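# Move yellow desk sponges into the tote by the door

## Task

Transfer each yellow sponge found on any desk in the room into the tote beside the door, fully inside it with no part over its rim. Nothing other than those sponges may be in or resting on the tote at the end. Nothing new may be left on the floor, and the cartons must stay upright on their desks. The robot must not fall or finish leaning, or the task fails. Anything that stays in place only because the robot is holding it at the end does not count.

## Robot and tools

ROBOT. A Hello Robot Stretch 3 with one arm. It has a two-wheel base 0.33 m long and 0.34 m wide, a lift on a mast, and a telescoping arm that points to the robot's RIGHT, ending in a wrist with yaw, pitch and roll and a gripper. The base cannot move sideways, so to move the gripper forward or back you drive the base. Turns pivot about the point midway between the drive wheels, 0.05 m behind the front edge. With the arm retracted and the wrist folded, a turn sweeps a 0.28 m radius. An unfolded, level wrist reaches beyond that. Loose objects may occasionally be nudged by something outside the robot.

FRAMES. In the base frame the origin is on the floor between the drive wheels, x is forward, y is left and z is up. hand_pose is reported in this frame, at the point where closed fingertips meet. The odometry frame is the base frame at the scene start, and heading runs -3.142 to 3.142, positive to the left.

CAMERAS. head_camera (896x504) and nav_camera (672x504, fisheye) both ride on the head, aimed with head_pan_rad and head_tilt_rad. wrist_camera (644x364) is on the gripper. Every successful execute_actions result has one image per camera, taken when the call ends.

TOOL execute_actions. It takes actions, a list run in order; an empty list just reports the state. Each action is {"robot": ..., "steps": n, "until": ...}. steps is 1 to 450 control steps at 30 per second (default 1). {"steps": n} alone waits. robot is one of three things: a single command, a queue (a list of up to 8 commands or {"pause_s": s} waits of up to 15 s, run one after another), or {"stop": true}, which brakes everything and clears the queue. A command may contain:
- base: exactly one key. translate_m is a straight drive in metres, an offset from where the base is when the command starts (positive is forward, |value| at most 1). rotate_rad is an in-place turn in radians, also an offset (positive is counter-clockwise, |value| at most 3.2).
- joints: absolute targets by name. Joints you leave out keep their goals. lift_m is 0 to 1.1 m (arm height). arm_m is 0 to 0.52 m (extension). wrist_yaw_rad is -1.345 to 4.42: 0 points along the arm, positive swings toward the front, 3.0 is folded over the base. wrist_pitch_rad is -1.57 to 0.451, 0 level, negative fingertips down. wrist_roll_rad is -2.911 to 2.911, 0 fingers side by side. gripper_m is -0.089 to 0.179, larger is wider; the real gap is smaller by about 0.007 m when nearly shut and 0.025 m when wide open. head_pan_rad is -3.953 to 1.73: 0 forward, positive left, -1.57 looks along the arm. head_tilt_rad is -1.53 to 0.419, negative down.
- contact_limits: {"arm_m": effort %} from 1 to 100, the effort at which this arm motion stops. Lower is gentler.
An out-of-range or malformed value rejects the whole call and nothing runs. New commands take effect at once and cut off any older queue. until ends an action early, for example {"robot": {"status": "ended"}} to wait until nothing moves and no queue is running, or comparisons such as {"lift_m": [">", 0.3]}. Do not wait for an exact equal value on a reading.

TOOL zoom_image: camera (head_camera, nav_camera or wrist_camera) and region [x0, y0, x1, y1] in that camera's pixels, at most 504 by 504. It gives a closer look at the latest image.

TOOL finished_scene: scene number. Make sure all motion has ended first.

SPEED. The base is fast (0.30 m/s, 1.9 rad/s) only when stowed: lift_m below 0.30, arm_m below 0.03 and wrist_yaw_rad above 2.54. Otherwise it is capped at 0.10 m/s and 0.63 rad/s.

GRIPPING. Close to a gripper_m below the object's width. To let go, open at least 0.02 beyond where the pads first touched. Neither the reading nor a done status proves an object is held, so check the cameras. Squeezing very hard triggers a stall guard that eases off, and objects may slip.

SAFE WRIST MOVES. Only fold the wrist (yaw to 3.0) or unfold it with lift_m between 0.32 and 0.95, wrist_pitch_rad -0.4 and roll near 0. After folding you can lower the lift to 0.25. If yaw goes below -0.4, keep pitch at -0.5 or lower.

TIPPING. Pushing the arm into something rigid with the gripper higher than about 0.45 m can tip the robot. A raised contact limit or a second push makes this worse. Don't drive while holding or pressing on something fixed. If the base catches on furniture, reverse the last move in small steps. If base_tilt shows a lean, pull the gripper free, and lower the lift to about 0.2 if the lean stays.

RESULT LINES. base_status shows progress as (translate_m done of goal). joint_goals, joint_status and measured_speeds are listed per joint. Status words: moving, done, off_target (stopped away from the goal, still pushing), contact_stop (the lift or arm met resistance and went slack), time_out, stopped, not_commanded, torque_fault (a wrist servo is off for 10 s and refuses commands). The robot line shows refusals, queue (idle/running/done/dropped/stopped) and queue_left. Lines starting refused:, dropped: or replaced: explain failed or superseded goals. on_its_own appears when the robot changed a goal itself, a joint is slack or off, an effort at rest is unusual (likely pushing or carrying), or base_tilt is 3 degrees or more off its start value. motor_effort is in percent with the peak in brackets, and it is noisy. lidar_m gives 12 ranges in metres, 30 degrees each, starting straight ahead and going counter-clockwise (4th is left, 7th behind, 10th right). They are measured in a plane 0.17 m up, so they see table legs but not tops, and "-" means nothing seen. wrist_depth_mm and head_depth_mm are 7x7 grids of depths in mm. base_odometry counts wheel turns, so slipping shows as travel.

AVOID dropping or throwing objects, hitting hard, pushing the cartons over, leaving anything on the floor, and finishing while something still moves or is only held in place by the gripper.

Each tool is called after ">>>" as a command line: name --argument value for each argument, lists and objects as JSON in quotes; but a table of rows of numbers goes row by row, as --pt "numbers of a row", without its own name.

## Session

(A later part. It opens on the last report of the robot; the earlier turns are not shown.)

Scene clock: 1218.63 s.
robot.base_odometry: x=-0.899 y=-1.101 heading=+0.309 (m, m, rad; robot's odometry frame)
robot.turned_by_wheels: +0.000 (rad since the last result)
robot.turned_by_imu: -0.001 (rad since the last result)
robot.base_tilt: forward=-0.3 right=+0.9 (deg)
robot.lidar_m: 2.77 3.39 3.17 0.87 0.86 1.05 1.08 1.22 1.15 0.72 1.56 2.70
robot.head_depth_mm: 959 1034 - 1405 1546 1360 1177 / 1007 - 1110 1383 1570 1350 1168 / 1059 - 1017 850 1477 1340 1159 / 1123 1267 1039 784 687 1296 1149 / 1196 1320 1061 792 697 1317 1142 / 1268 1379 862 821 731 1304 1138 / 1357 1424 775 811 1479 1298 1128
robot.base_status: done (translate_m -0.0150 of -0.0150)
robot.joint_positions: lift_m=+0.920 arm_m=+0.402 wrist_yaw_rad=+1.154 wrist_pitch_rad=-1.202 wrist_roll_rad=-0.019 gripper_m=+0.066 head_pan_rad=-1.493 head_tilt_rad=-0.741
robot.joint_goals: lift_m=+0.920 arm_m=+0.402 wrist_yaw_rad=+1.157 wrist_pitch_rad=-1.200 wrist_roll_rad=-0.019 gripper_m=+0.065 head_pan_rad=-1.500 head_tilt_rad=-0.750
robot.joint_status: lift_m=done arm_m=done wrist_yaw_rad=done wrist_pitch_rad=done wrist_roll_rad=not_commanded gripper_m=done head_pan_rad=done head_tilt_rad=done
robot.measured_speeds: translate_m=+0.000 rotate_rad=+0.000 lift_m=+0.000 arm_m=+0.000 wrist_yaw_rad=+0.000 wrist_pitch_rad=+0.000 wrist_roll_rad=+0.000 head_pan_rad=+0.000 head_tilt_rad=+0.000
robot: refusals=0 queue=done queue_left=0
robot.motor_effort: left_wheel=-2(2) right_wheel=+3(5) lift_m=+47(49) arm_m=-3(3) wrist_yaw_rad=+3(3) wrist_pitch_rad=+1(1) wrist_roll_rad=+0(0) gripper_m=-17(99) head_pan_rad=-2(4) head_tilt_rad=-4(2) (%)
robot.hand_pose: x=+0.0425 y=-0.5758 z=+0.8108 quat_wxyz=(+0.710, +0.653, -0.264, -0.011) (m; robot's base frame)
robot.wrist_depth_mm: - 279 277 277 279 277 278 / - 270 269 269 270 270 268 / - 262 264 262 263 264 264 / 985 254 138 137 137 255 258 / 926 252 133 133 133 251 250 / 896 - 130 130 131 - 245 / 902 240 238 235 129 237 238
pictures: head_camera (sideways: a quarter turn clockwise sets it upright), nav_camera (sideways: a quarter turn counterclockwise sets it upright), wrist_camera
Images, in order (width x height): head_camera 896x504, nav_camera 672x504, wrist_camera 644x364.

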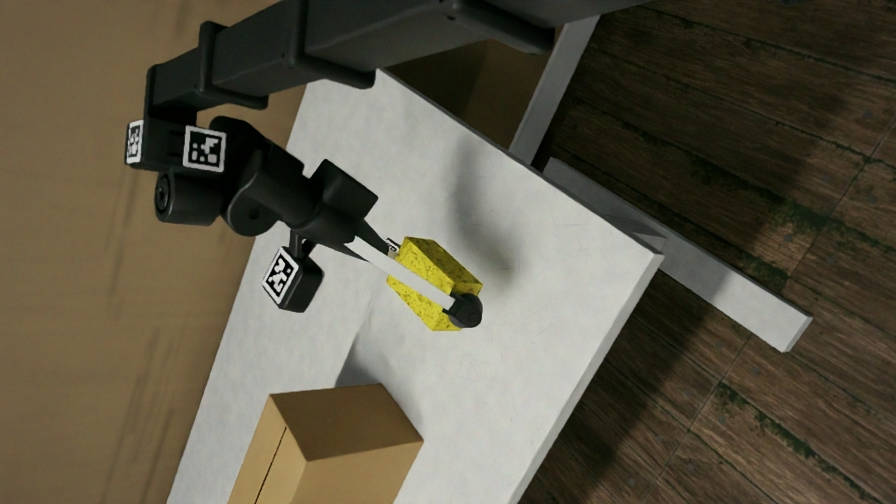

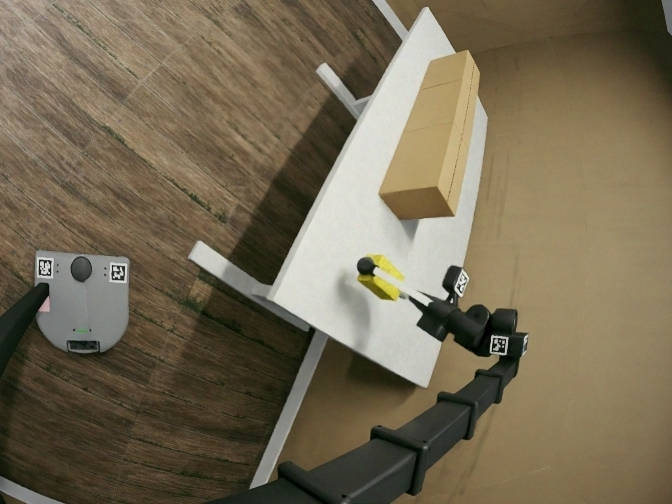

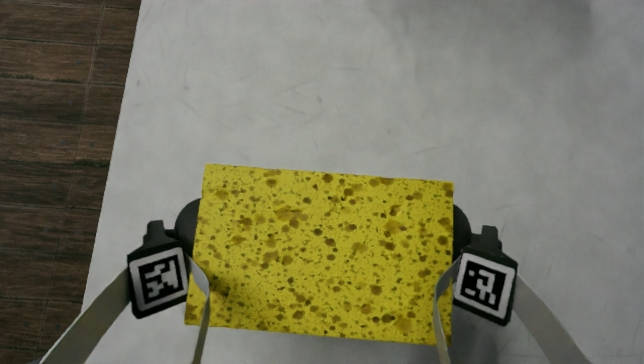

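>>> execute_actions --actions '[]'

Scene clock: 1253.03 s.
robot.base_odometry: x=-0.899 y=-1.101 heading=+0.309 (m, m, rad; robot's odometry frame)
robot.turned_by_wheels: +0.000 (rad since the last result)
robot.turned_by_imu: +0.000 (rad since the last result)
robot.base_tilt: forward=-0.2 right=+0.8 (deg)
robot.lidar_m: 2.77 3.38 3.17 0.87 0.86 1.05 1.08 1.22 1.15 0.72 1.56 2.70
robot.head_depth_mm: 956 1036 - 1407 1537 1364 1175 / 1004 - 1108 1385 1574 1348 1165 / 1057 - 1018 850 1477 1333 1161 / 1120 1270 1038 786 688 1303 1151 / 1193 1326 1059 792 696 1315 1144 / 1269 1379 858 822 730 1311 1135 / 1354 1426 775 812 1487 1294 1125
robot.base_status: done (translate_m -0.0150 of -0.0150)
robot.joint_positions: lift_m=+0.920 arm_m=+0.402 wrist_yaw_rad=+1.154 wrist_pitch_rad=-1.202 wrist_roll_rad=-0.019 gripper_m=+0.066 head_pan_rad=-1.493 head_tilt_rad=-0.741
robot.joint_goals: lift_m=+0.920 arm_m=+0.402 wrist_yaw_rad=+1.157 wrist_pitch_rad=-1.200 wrist_roll_rad=-0.019 gripper_m=+0.065 head_pan_rad=-1.500 head_tilt_rad=-0.750
robot.joint_status: lift_m=done arm_m=done wrist_yaw_rad=done wrist_pitch_rad=done wrist_roll_rad=not_commanded gripper_m=done head_pan_rad=done head_tilt_rad=done
robot.measured_speeds: translate_m=+0.000 rotate_rad=+0.000 lift_m=+0.000 arm_m=+0.000 wrist_yaw_rad=+0.000 wrist_pitch_rad=+0.000 wrist_roll_rad=+0.000 head_pan_rad=+0.000 head_tilt_rad=+0.000
robot: refusals=0 queue=done queue_left=0
robot.motor_effort: left_wheel=-2(2) right_wheel=+3(3) lift_m=+48(47) arm_m=-3(3) wrist_yaw_rad=+3(3) wrist_pitch_rad=+1(1) wrist_roll_rad=+0(0) gripper_m=-17(17) head_pan_rad=-3(2) head_tilt_rad=-3(4) (%)
robot.hand_pose: x=+0.0425 y=-0.5758 z=+0.8108 quat_wxyz=(+0.710, +0.653, -0.264, -0.011) (m; robot's base frame)
robot.wrist_depth_mm: - 279 276 278 277 277 274 / - 275 271 271 270 271 270 / - 263 260 263 261 264 262 / 962 257 138 137 136 256 258 / 947 251 134 133 133 250 248 / 926 - 131 130 131 - 244 / 895 239 236 237 129 238 237
pictures: head_camera (sideways: a quarter turn clockwise sets it upright), nav_camera (sideways: a quarter turn counterclockwise sets it upright), wrist_camera
Images, in order (width x height): head_camera 896x504, nav_camera 672x504, wrist_camera 644x364.

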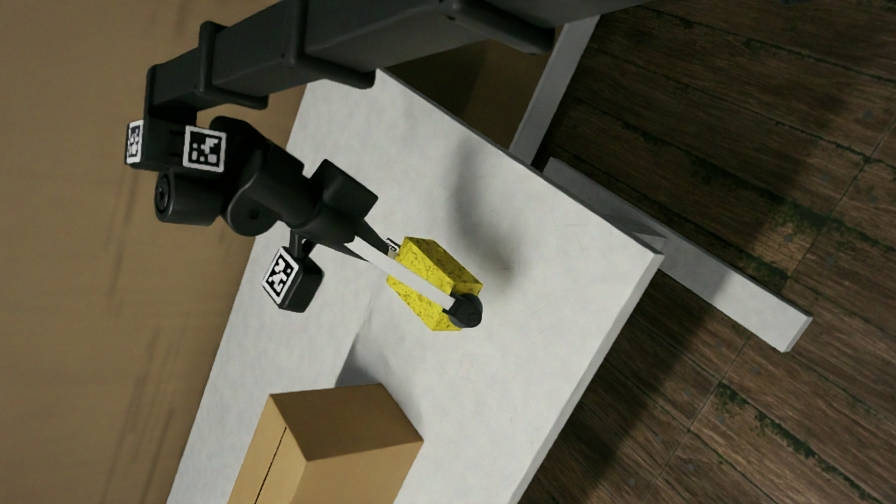

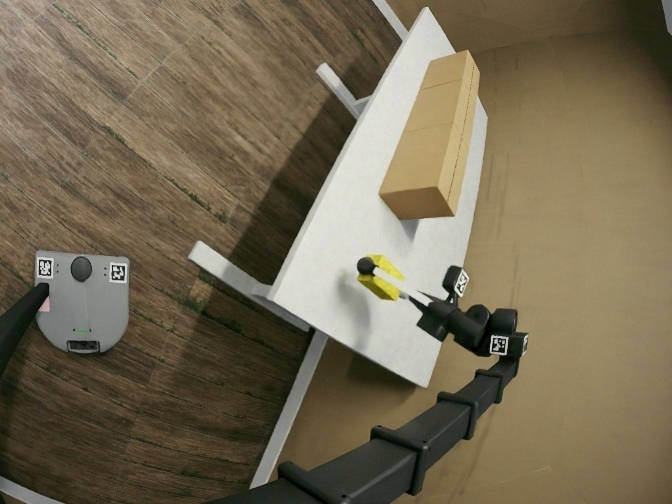

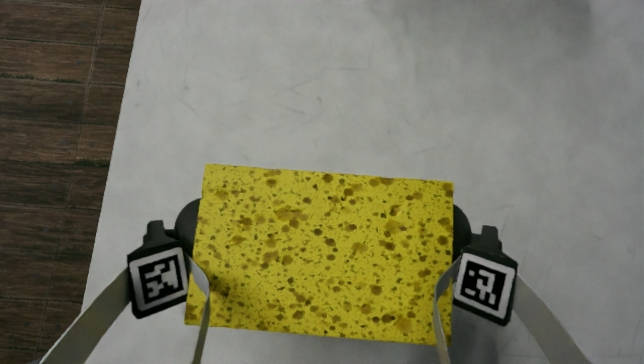

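>>> execute_actions --actions '[{"robot": {"base": {"rotate_rad": -0.1}, "joints": {"arm_m": 0.0, "head_pan_rad": 0.0, "head_tilt_rad": -0.6}}, "steps": 150, "until": {"robot": {"arm_m": ["<", 0.2]}}}, {"robot": {"joints": {"wrist_pitch_rad": -0.4}}, "steps": 150, "until": {"robot": {"arm_m": ["<", 0.06], "base_status": ["!=", "moving"]}}}, {"robot": {"base": {"translate_m": 1.0}, "joints": {"wrist_yaw_rad": 2.65}}, "steps": 150, "until": {"robot": {"wrist_yaw_rad": [">", 2.0]}}}, {"robot": {"joints": {"lift_m": 0.29}}, "steps": 450, "until": {"robot": {"base_status": ["!=", "moving"]}}}]'

Scene clock: 1335.80 s.
robot.base_odometry: x=+0.079 y=-0.894 heading=+0.209 (m, m, rad; robot's odometry frame)
robot.turned_by_wheels: -0.100 (rad since the last result)
robot.turned_by_imu: -0.101 (rad since the last result)
robot.base_tilt: forward=-0.4 right=+0.8 (deg)
robot.lidar_m: 1.78 2.17 2.88 2.85 2.17 1.54 2.00 1.21 1.52 1.20 1.89 1.77
robot.head_depth_mm: 1428 1557 1726 1945 1823 1471 1242 / 1469 1615 1790 2025 1814 1461 1234 / 1536 1691 1881 2083 1789 1455 1224 / 1585 1754 1965 2163 1776 1439 1215 / 1650 1821 2054 2215 1715 1427 1203 / 1647 1792 2005 2106 1730 1417 1195 / 1520 1884 2186 2133 1714 1404 1194
robot.base_status: done (translate_m +1.0000 of +1.0000)
robot.joint_positions: lift_m=+0.290 arm_m=+0.000 wrist_yaw_rad=+2.647 wrist_pitch_rad=-0.422 wrist_roll_rad=-0.019 gripper_m=+0.066 head_pan_rad=-0.007 head_tilt_rad=-0.605
robot.joint_goals: lift_m=+0.290 arm_m=+0.000 wrist_yaw_rad=+2.650 wrist_pitch_rad=-0.400 wrist_roll_rad=-0.019 gripper_m=+0.065 head_pan_rad=+0.000 head_tilt_rad=-0.600
robot.joint_status: lift_m=done arm_m=done wrist_yaw_rad=done wrist_pitch_rad=done wrist_roll_rad=not_commanded gripper_m=done head_pan_rad=done head_tilt_rad=done
robot.measured_speeds: translate_m=+0.000 rotate_rad=+0.000 lift_m=+0.000 arm_m=+0.000 wrist_yaw_rad=+0.000 wrist_pitch_rad=+0.000 wrist_roll_rad=+0.000 head_pan_rad=+0.000 head_tilt_rad=+0.000
robot: refusals=0 queue=done queue_left=0
robot.motor_effort: left_wheel=+2(10) right_wheel=-3(8) lift_m=+35(47) arm_m=-3(2) wrist_yaw_rad=+2(5) wrist_pitch_rad=+13(15) wrist_roll_rad=+0(1) gripper_m=-17(17) head_pan_rad=+2(26) head_tilt_rad=+1(13) (%)
robot.hand_pose: x=+0.0849 y=+0.0518 z=+0.3019 quat_wxyz=(+0.313, +0.700, -0.022, +0.641) (m; robot's base frame)
robot.wrist_depth_mm: - - - - - - - / - - - - - - - / 841 871 882 905 889 916 896 / 704 694 137 137 137 704 709 / 574 604 134 133 134 622 593 / 518 - 130 130 130 - 498 / - - 129 423 130 433 442
pictures: head_camera (sideways: a quarter turn clockwise sets it upright), nav_camera (sideways: a quarter turn counterclockwise sets it upright), wrist_camera
Images, in order (width x height): head_camera 896x504, nav_camera 672x504, wrist_camera 644x364.

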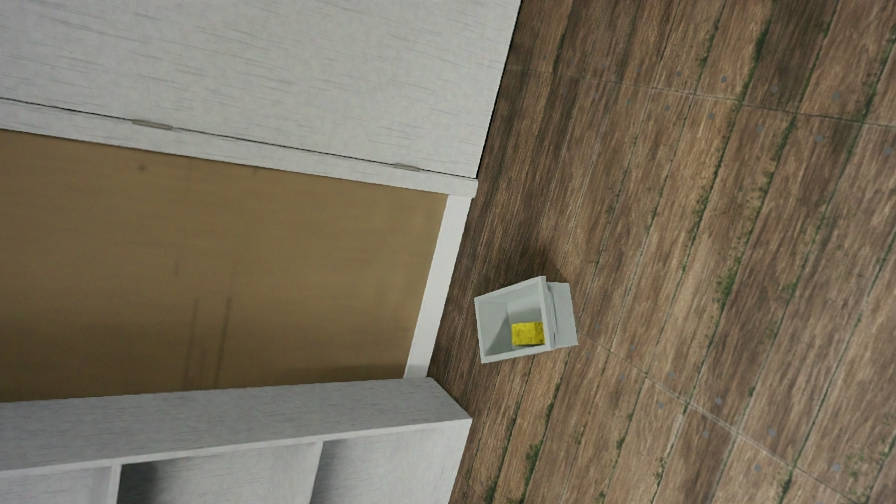

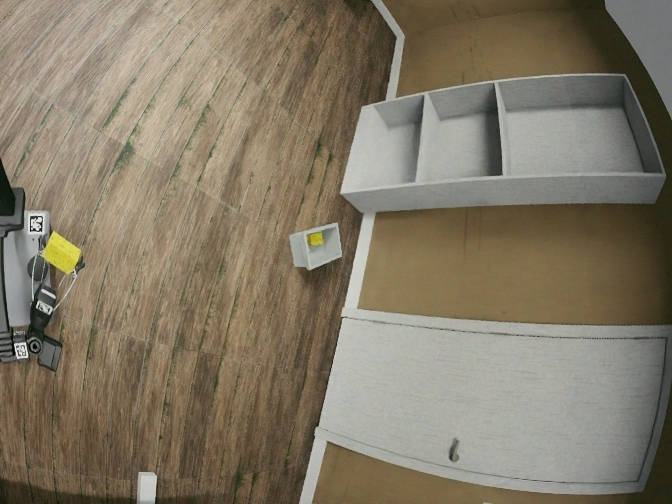

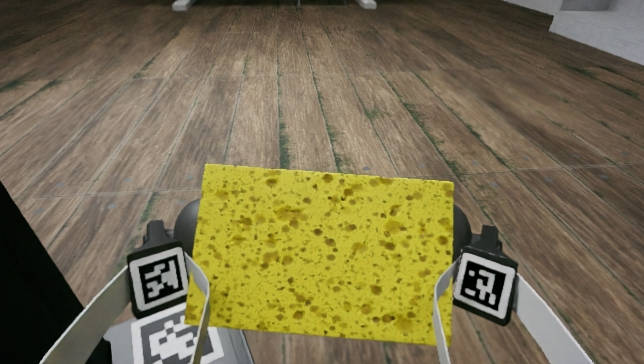

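>>> zoom_image --camera "head_camera" --region '[450, 250, 610, 390]'

Region (450, 250, 610, 390) of head_camera's 896x504 image, scaled by 3.150, with more detail than that image has; it fills the top 441 rows of this view, and the rest is white.

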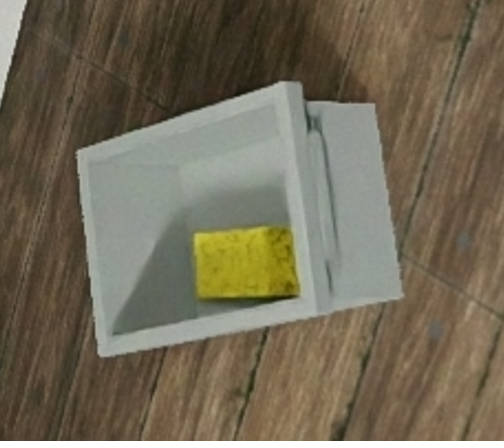

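>>> execute_actions --actions '[{"robot": [{"base": {"translate_m": 0.86}, "joints": {"head_pan_rad": -1.45, "head_tilt_rad": -1.0}}, {"base": {"rotate_rad": 1.653}}], "steps": 450, "until": {"robot": {"rotate_rad": [">", 1.55]}}}, {"robot": {"joints": {"lift_m": 0.38, "arm_m": 0.44}}, "steps": 150, "until": {"robot": {"lift_m": [">", 0.33]}}}, {"robot": {"joints": {"wrist_yaw_rad": 1.77, "wrist_pitch_rad": -1.2}}, "steps": 300, "until": {"robot": {"status": "ended"}}}]'

Scene clock: 1436.90 s.
robot.base_odometry: x=+0.920 y=-0.715 heading=+1.862 (m, m, rad; robot's odometry frame)
robot.turned_by_wheels: +1.653 (rad since the last result)
robot.turned_by_imu: +1.662 (rad since the last result)
robot.base_tilt: forward=-0.4 right=+0.9 (deg)
robot.lidar_m: 2.39 2.63 2.32 2.82 1.95 1.38 1.53 1.03 0.96 1.01 0.96 2.39
robot.head_depth_mm: 880 1006 1178 1405 1392 1244 1122 / 930 1075 1277 1498 1377 1235 1119 / 992 1156 1392 1493 1369 1212 - / 1058 1246 1531 1562 1313 1215 - / 1053 1241 1521 1529 1324 1208 1100 / 911 1069 1407 1510 1336 1196 1088 / 1242 1216 1615 1494 1325 1186 1079
robot.base_status: done (rotate_rad +1.6529 of +1.6530)
robot.joint_positions: lift_m=+0.380 arm_m=+0.440 wrist_yaw_rad=+1.772 wrist_pitch_rad=-1.201 wrist_roll_rad=-0.019 gripper_m=+0.066 head_pan_rad=-1.443 head_tilt_rad=-0.988
robot.joint_goals: lift_m=+0.380 arm_m=+0.440 wrist_yaw_rad=+1.770 wrist_pitch_rad=-1.200 wrist_roll_rad=-0.019 gripper_m=+0.065 head_pan_rad=-1.450 head_tilt_rad=-1.000
robot.joint_status: lift_m=done arm_m=done wrist_yaw_rad=done wrist_pitch_rad=done wrist_roll_rad=not_commanded gripper_m=done head_pan_rad=done head_tilt_rad=done
robot.measured_speeds: translate_m=+0.000 rotate_rad=+0.000 lift_m=+0.000 arm_m=+0.000 wrist_yaw_rad=+0.000 wrist_pitch_rad=+0.000 wrist_roll_rad=+0.000 head_pan_rad=+0.000 head_tilt_rad=+0.000
robot: refusals=0 queue=done queue_left=0
robot.motor_effort: left_wheel=-2(10) right_wheel=+3(13) lift_m=+47(48) arm_m=+4(3) wrist_yaw_rad=-2(5) wrist_pitch_rad=+1(13) wrist_roll_rad=+1(1) gripper_m=-17(17) head_pan_rad=-2(28) head_tilt_rad=-4(23) (%)
robot.hand_pose: x=+0.0473 y=-0.5709 z=+0.2708 quat_wxyz=(+0.679, +0.702, -0.053, +0.206) (m; robot's base frame)
robot.wrist_depth_mm: 473 474 473 471 468 468 474 / 461 461 459 458 457 457 464 / 449 444 447 448 444 445 445 / 439 431 137 137 137 435 441 / 424 424 134 133 133 431 424 / 418 - 131 131 131 - 413 / 413 313 307 316 129 403 402
pictures: head_camera (sideways: a quarter turn clockwise sets it upright), nav_camera (sideways: a quarter turn counterclockwise sets it upright), wrist_camera
Images, in order (width x height): head_camera 896x504, nav_camera 672x504, wrist_camera 644x364.

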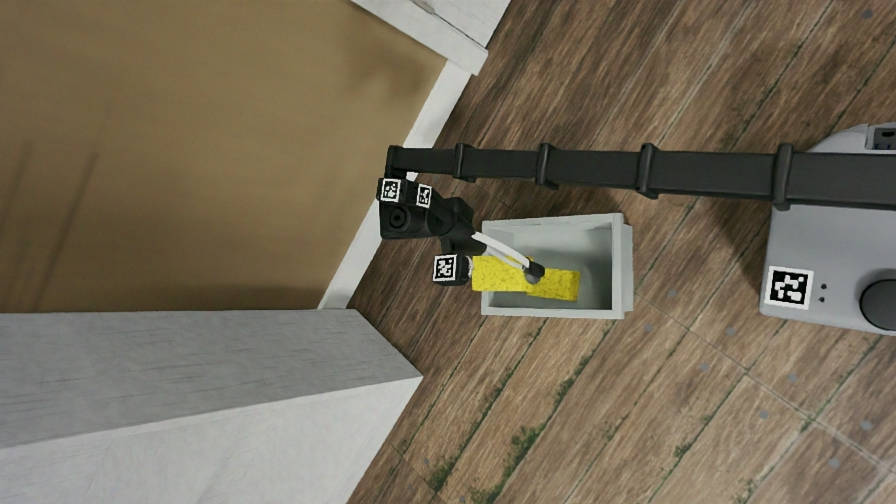

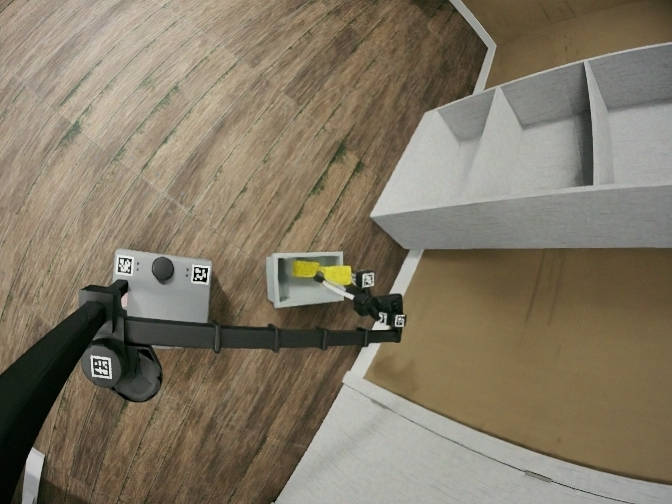

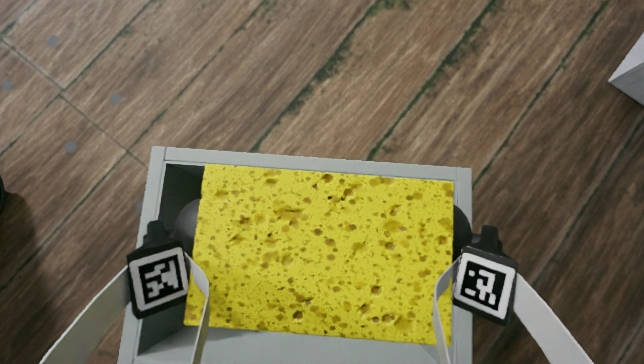

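>>> execute_actions --actions '[{"robot": {"base": {"translate_m": -0.061}, "joints": {"lift_m": 0.27}}, "steps": 300, "until": {"robot": {"status": "ended"}}}]'

Scene clock: 1467.60 s.
robot.base_odometry: x=+0.938 y=-0.774 heading=+1.862 (m, m, rad; robot's odometry frame)
robot.turned_by_wheels: +0.000 (rad since the last result)
robot.turned_by_imu: -0.001 (rad since the last result)
robot.base_tilt: forward=-0.3 right=+0.9 (deg)
robot.lidar_m: 2.90 2.68 2.34 2.74 1.88 1.33 1.49 1.00 0.93 0.52 0.98 2.56
robot.head_depth_mm: 856 980 1126 1347 1387 1239 1121 / 906 1048 1236 1480 1377 1227 1118 / 963 1123 1349 1533 1371 1225 - / 1028 1209 1481 1571 1306 1214 - / 1086 1294 1576 1523 1315 1200 1103 / 985 1136 1359 1510 1330 1193 1086 / 892 1123 1586 1509 1324 1192 1078
robot.base_status: done (translate_m -0.0610 of -0.0610)
robot.joint_positions: lift_m=+0.270 arm_m=+0.440 wrist_yaw_rad=+1.772 wrist_pitch_rad=-1.202 wrist_roll_rad=-0.019 gripper_m=+0.066 head_pan_rad=-1.443 head_tilt_rad=-0.988
robot.joint_goals: lift_m=+0.270 arm_m=+0.440 wrist_yaw_rad=+1.770 wrist_pitch_rad=-1.200 wrist_roll_rad=-0.019 gripper_m=+0.065 head_pan_rad=-1.450 head_tilt_rad=-1.000
robot.joint_status: lift_m=done arm_m=done wrist_yaw_rad=done wrist_pitch_rad=done wrist_roll_rad=not_commanded gripper_m=done head_pan_rad=done head_tilt_rad=done
robot.measured_speeds: translate_m=+0.000 rotate_rad=+0.000 lift_m=+0.000 arm_m=+0.000 wrist_yaw_rad=+0.000 wrist_pitch_rad=+0.000 wrist_roll_rad=+0.000 head_pan_rad=+0.000 head_tilt_rad=+0.000
robot: refusals=0 queue=done queue_left=0
robot.motor_effort: left_wheel=-2(6) right_wheel=+3(6) lift_m=+35(49) arm_m=+4(5) wrist_yaw_rad=-2(2) wrist_pitch_rad=+1(1) wrist_roll_rad=+0(0) gripper_m=-17(17) head_pan_rad=-2(2) head_tilt_rad=-4(5) (%)
robot.hand_pose: x=+0.0471 y=-0.5709 z=+0.1612 quat_wxyz=(+0.679, +0.702, -0.052, +0.205) (m; robot's base frame)
robot.wrist_depth_mm: 354 226 226 355 351 355 354 / 344 246 270 260 248 229 346 / 334 254 331 285 323 248 333 / 328 261 137 137 136 243 323 / 260 245 134 133 134 224 319 / 207 - 131 130 131 - 309 / 304 193 193 190 130 192 301
pictures: head_camera (sideways: a quarter turn clockwise sets it upright), nav_camera (sideways: a quarter turn counterclockwise sets it upright), wrist_camera
Images, in order (width x height): head_camera 896x504, nav_camera 672x504, wrist_camera 644x364.

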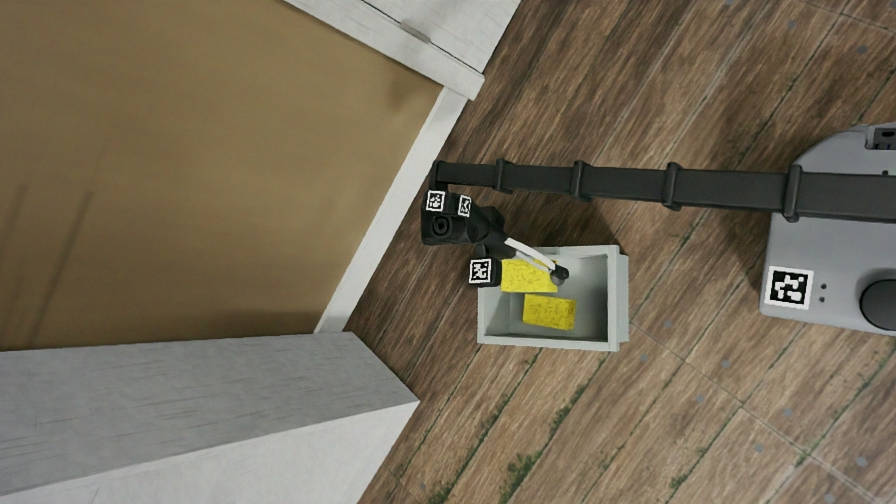

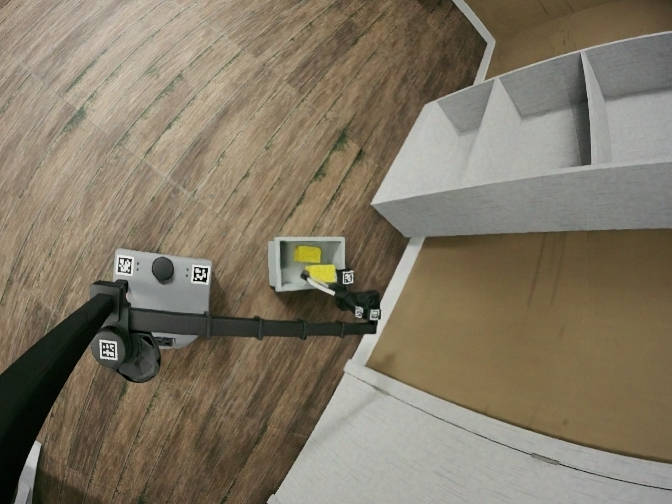

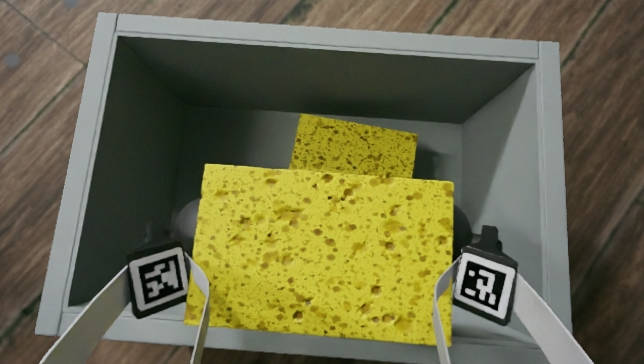

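>>> execute_actions --actions '[{"robot": [{"joints": {"lift_m": 0.141}}, {"joints": {"gripper_m": 0.135}}, {"joints": {"lift_m": 0.33}}], "steps": 450, "until": {"robot": {"status": "ended"}}}]'

Scene clock: 1507.60 s.
robot.base_odometry: x=+0.938 y=-0.774 heading=+1.862 (m, m, rad; robot's odometry frame)
robot.turned_by_wheels: +0.000 (rad since the last result)
robot.turned_by_imu: -0.001 (rad since the last result)
robot.base_tilt: forward=-0.4 right=+0.9 (deg)
robot.lidar_m: 2.90 2.68 2.34 2.73 1.88 1.33 1.48 1.00 0.93 0.98 0.98 2.56
robot.head_depth_mm: 854 981 1133 1352 1396 1239 1120 / 906 1045 1242 1482 1379 1236 1115 / 964 1125 1357 1530 1374 1226 - / 1026 1218 1488 1573 1320 1214 - / 1087 1297 1577 1527 1316 1202 1102 / 982 1135 1356 1507 1331 1196 1082 / 893 1120 1599 1500 1329 1185 1076
robot.base_status: done (translate_m -0.0610 of -0.0610)
robot.joint_positions: lift_m=+0.330 arm_m=+0.440 wrist_yaw_rad=+1.772 wrist_pitch_rad=-1.202 wrist_roll_rad=-0.019 gripper_m=+0.135 head_pan_rad=-1.443 head_tilt_rad=-0.988
robot.joint_goals: lift_m=+0.330 arm_m=+0.440 wrist_yaw_rad=+1.770 wrist_pitch_rad=-1.200 wrist_roll_rad=-0.019 gripper_m=+0.135 head_pan_rad=-1.450 head_tilt_rad=-1.000
robot.joint_status: lift_m=done arm_m=done wrist_yaw_rad=done wrist_pitch_rad=done wrist_roll_rad=not_commanded gripper_m=done head_pan_rad=done head_tilt_rad=done
robot.measured_speeds: translate_m=+0.000 rotate_rad=+0.000 lift_m=+0.000 arm_m=+0.000 wrist_yaw_rad=+0.000 wrist_pitch_rad=+0.000 wrist_roll_rad=+0.000 head_pan_rad=+0.000 head_tilt_rad=+0.000
robot: refusals=0 queue=done queue_left=0
robot.motor_effort: left_wheel=-2(2) right_wheel=+3(3) lift_m=+47(53) arm_m=+4(4) wrist_yaw_rad=-2(2) wrist_pitch_rad=+1(1) wrist_roll_rad=+0(1) gripper_m=+0(88) head_pan_rad=-2(2) head_tilt_rad=-4(4) (%)
robot.hand_pose: x=+0.0471 y=-0.5709 z=+0.2208 quat_wxyz=(+0.679, +0.702, -0.052, +0.205) (m; robot's base frame)
robot.wrist_depth_mm: 420 420 417 415 425 421 420 / 413 410 292 299 287 410 406 / 393 317 380 343 351 321 397 / 390 309 387 339 374 309 389 / 377 371 374 332 373 375 376 / 368 - 315 327 362 - 360 / 362 360 359 352 355 357 360
pictures: head_camera (sideways: a quarter turn clockwise sets it upright), nav_camera (sideways: a quarter turn counterclockwise sets it upright), wrist_camera
Images, in order (width x height): head_camera 896x504, nav_camera 672x504, wrist_camera 644x364.

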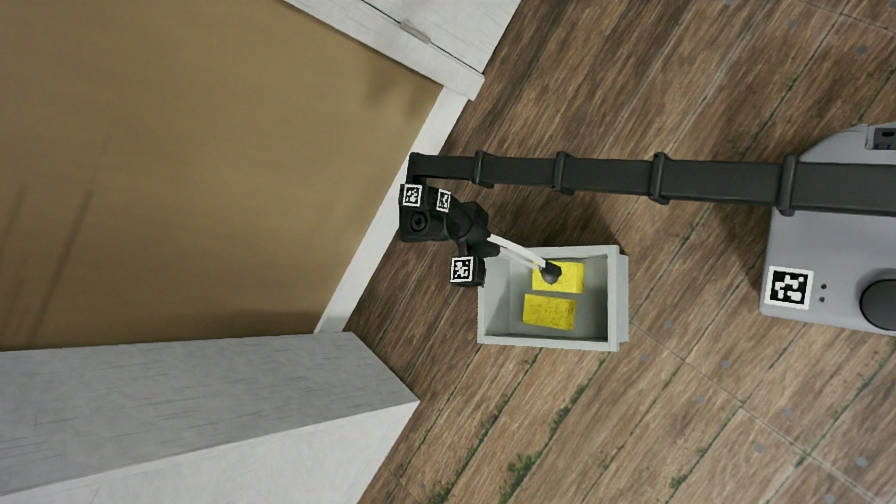

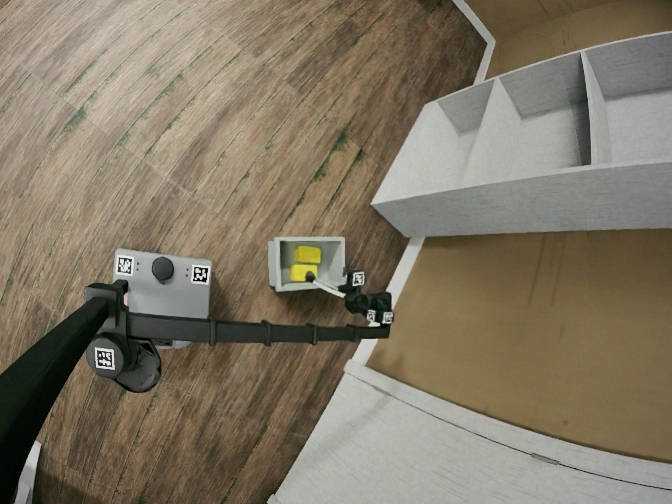

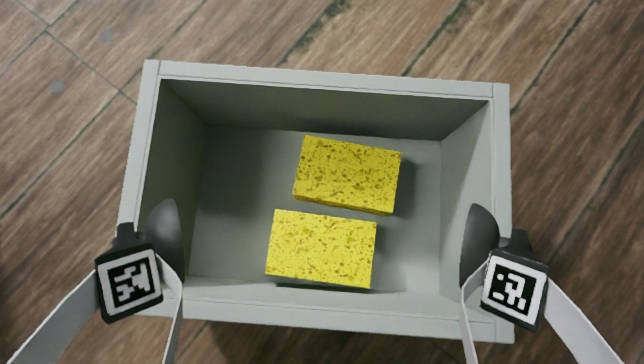

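>>> execute_actions --actions '[{"robot": {"joints": {"arm_m": 0.12}}, "steps": 300, "until": {"robot": {"status": "ended"}}}]'

Scene clock: 1515.17 s.
robot.base_odometry: x=+0.938 y=-0.774 heading=+1.862 (m, m, rad; robot's odometry frame)
robot.turned_by_wheels: +0.000 (rad since the last result)
robot.turned_by_imu: -0.001 (rad since the last result)
robot.base_tilt: forward=-0.3 right=+0.8 (deg)
robot.lidar_m: 2.89 2.68 2.34 2.73 1.89 1.33 1.49 1.00 0.93 0.98 0.98 2.56
robot.head_depth_mm: 855 979 1129 1345 1387 1242 1121 / 905 1046 1243 1486 1379 1232 1115 / 961 1124 1352 1531 1382 1224 - / 1028 1215 1488 1538 1345 1188 - / 1089 1294 1580 1522 1320 1202 1103 / 984 1138 1361 1512 1334 1193 1085 / 892 1121 1589 1500 1324 1188 1077
robot.base_status: done (translate_m -0.0610 of -0.0610)
robot.joint_positions: lift_m=+0.330 arm_m=+0.120 wrist_yaw_rad=+1.772 wrist_pitch_rad=-1.202 wrist_roll_rad=-0.019 gripper_m=+0.135 head_pan_rad=-1.443 head_tilt_rad=-0.988
robot.joint_goals: lift_m=+0.330 arm_m=+0.120 wrist_yaw_rad=+1.770 wrist_pitch_rad=-1.200 wrist_roll_rad=-0.019 gripper_m=+0.135 head_pan_rad=-1.450 head_tilt_rad=-1.000
robot.joint_status: lift_m=done arm_m=done wrist_yaw_rad=done wrist_pitch_rad=done wrist_roll_rad=not_commanded gripper_m=done head_pan_rad=done head_tilt_rad=done
robot.measured_speeds: translate_m=+0.000 rotate_rad=+0.000 lift_m=+0.000 arm_m=+0.000 wrist_yaw_rad=+0.000 wrist_pitch_rad=+0.000 wrist_roll_rad=+0.000 head_pan_rad=+0.000 head_tilt_rad=+0.000
robot: refusals=0 queue=done queue_left=0
robot.motor_effort: left_wheel=-2(2) right_wheel=+3(3) lift_m=+47(48) arm_m=-3(5) wrist_yaw_rad=-2(2) wrist_pitch_rad=+1(1) wrist_roll_rad=+1(1) gripper_m=+0(0) head_pan_rad=-3(2) head_tilt_rad=-5(4) (%)
robot.hand_pose: x=+0.0471 y=-0.2515 z=+0.2208 quat_wxyz=(+0.679, +0.702, -0.052, +0.205) (m; robot's base frame)
robot.wrist_depth_mm: 416 424 417 419 417 421 410 / 405 411 402 409 406 407 412 / 399 398 397 400 396 394 394 / 391 390 385 389 387 329 325 / - - 380 383 376 265 360 / - - 369 371 371 - 344 / - - 359 360 360 311 321
pictures: head_camera (sideways: a quarter turn clockwise sets it upright), nav_camera (sideways: a quarter turn counterclockwise sets it upright), wrist_camera
Images, in order (width x height): head_camera 896x504, nav_camera 672x504, wrist_camera 644x364.

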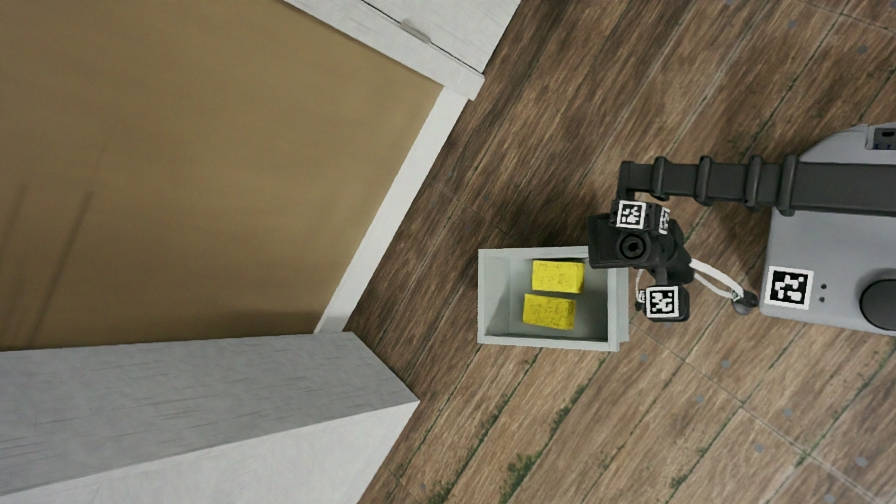

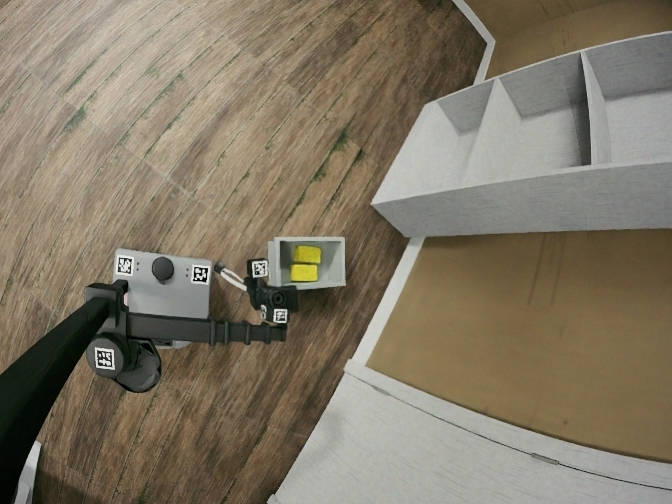

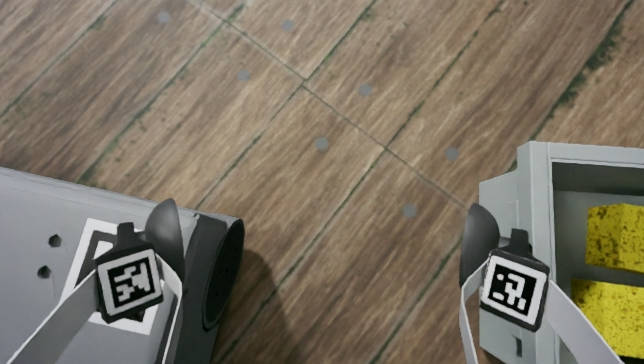

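Both sponges are in the tote and the gripper is clear of it, so I'm finishing scene 1.

>>> finished_scene --scene 1

The scene is finished: the task was done.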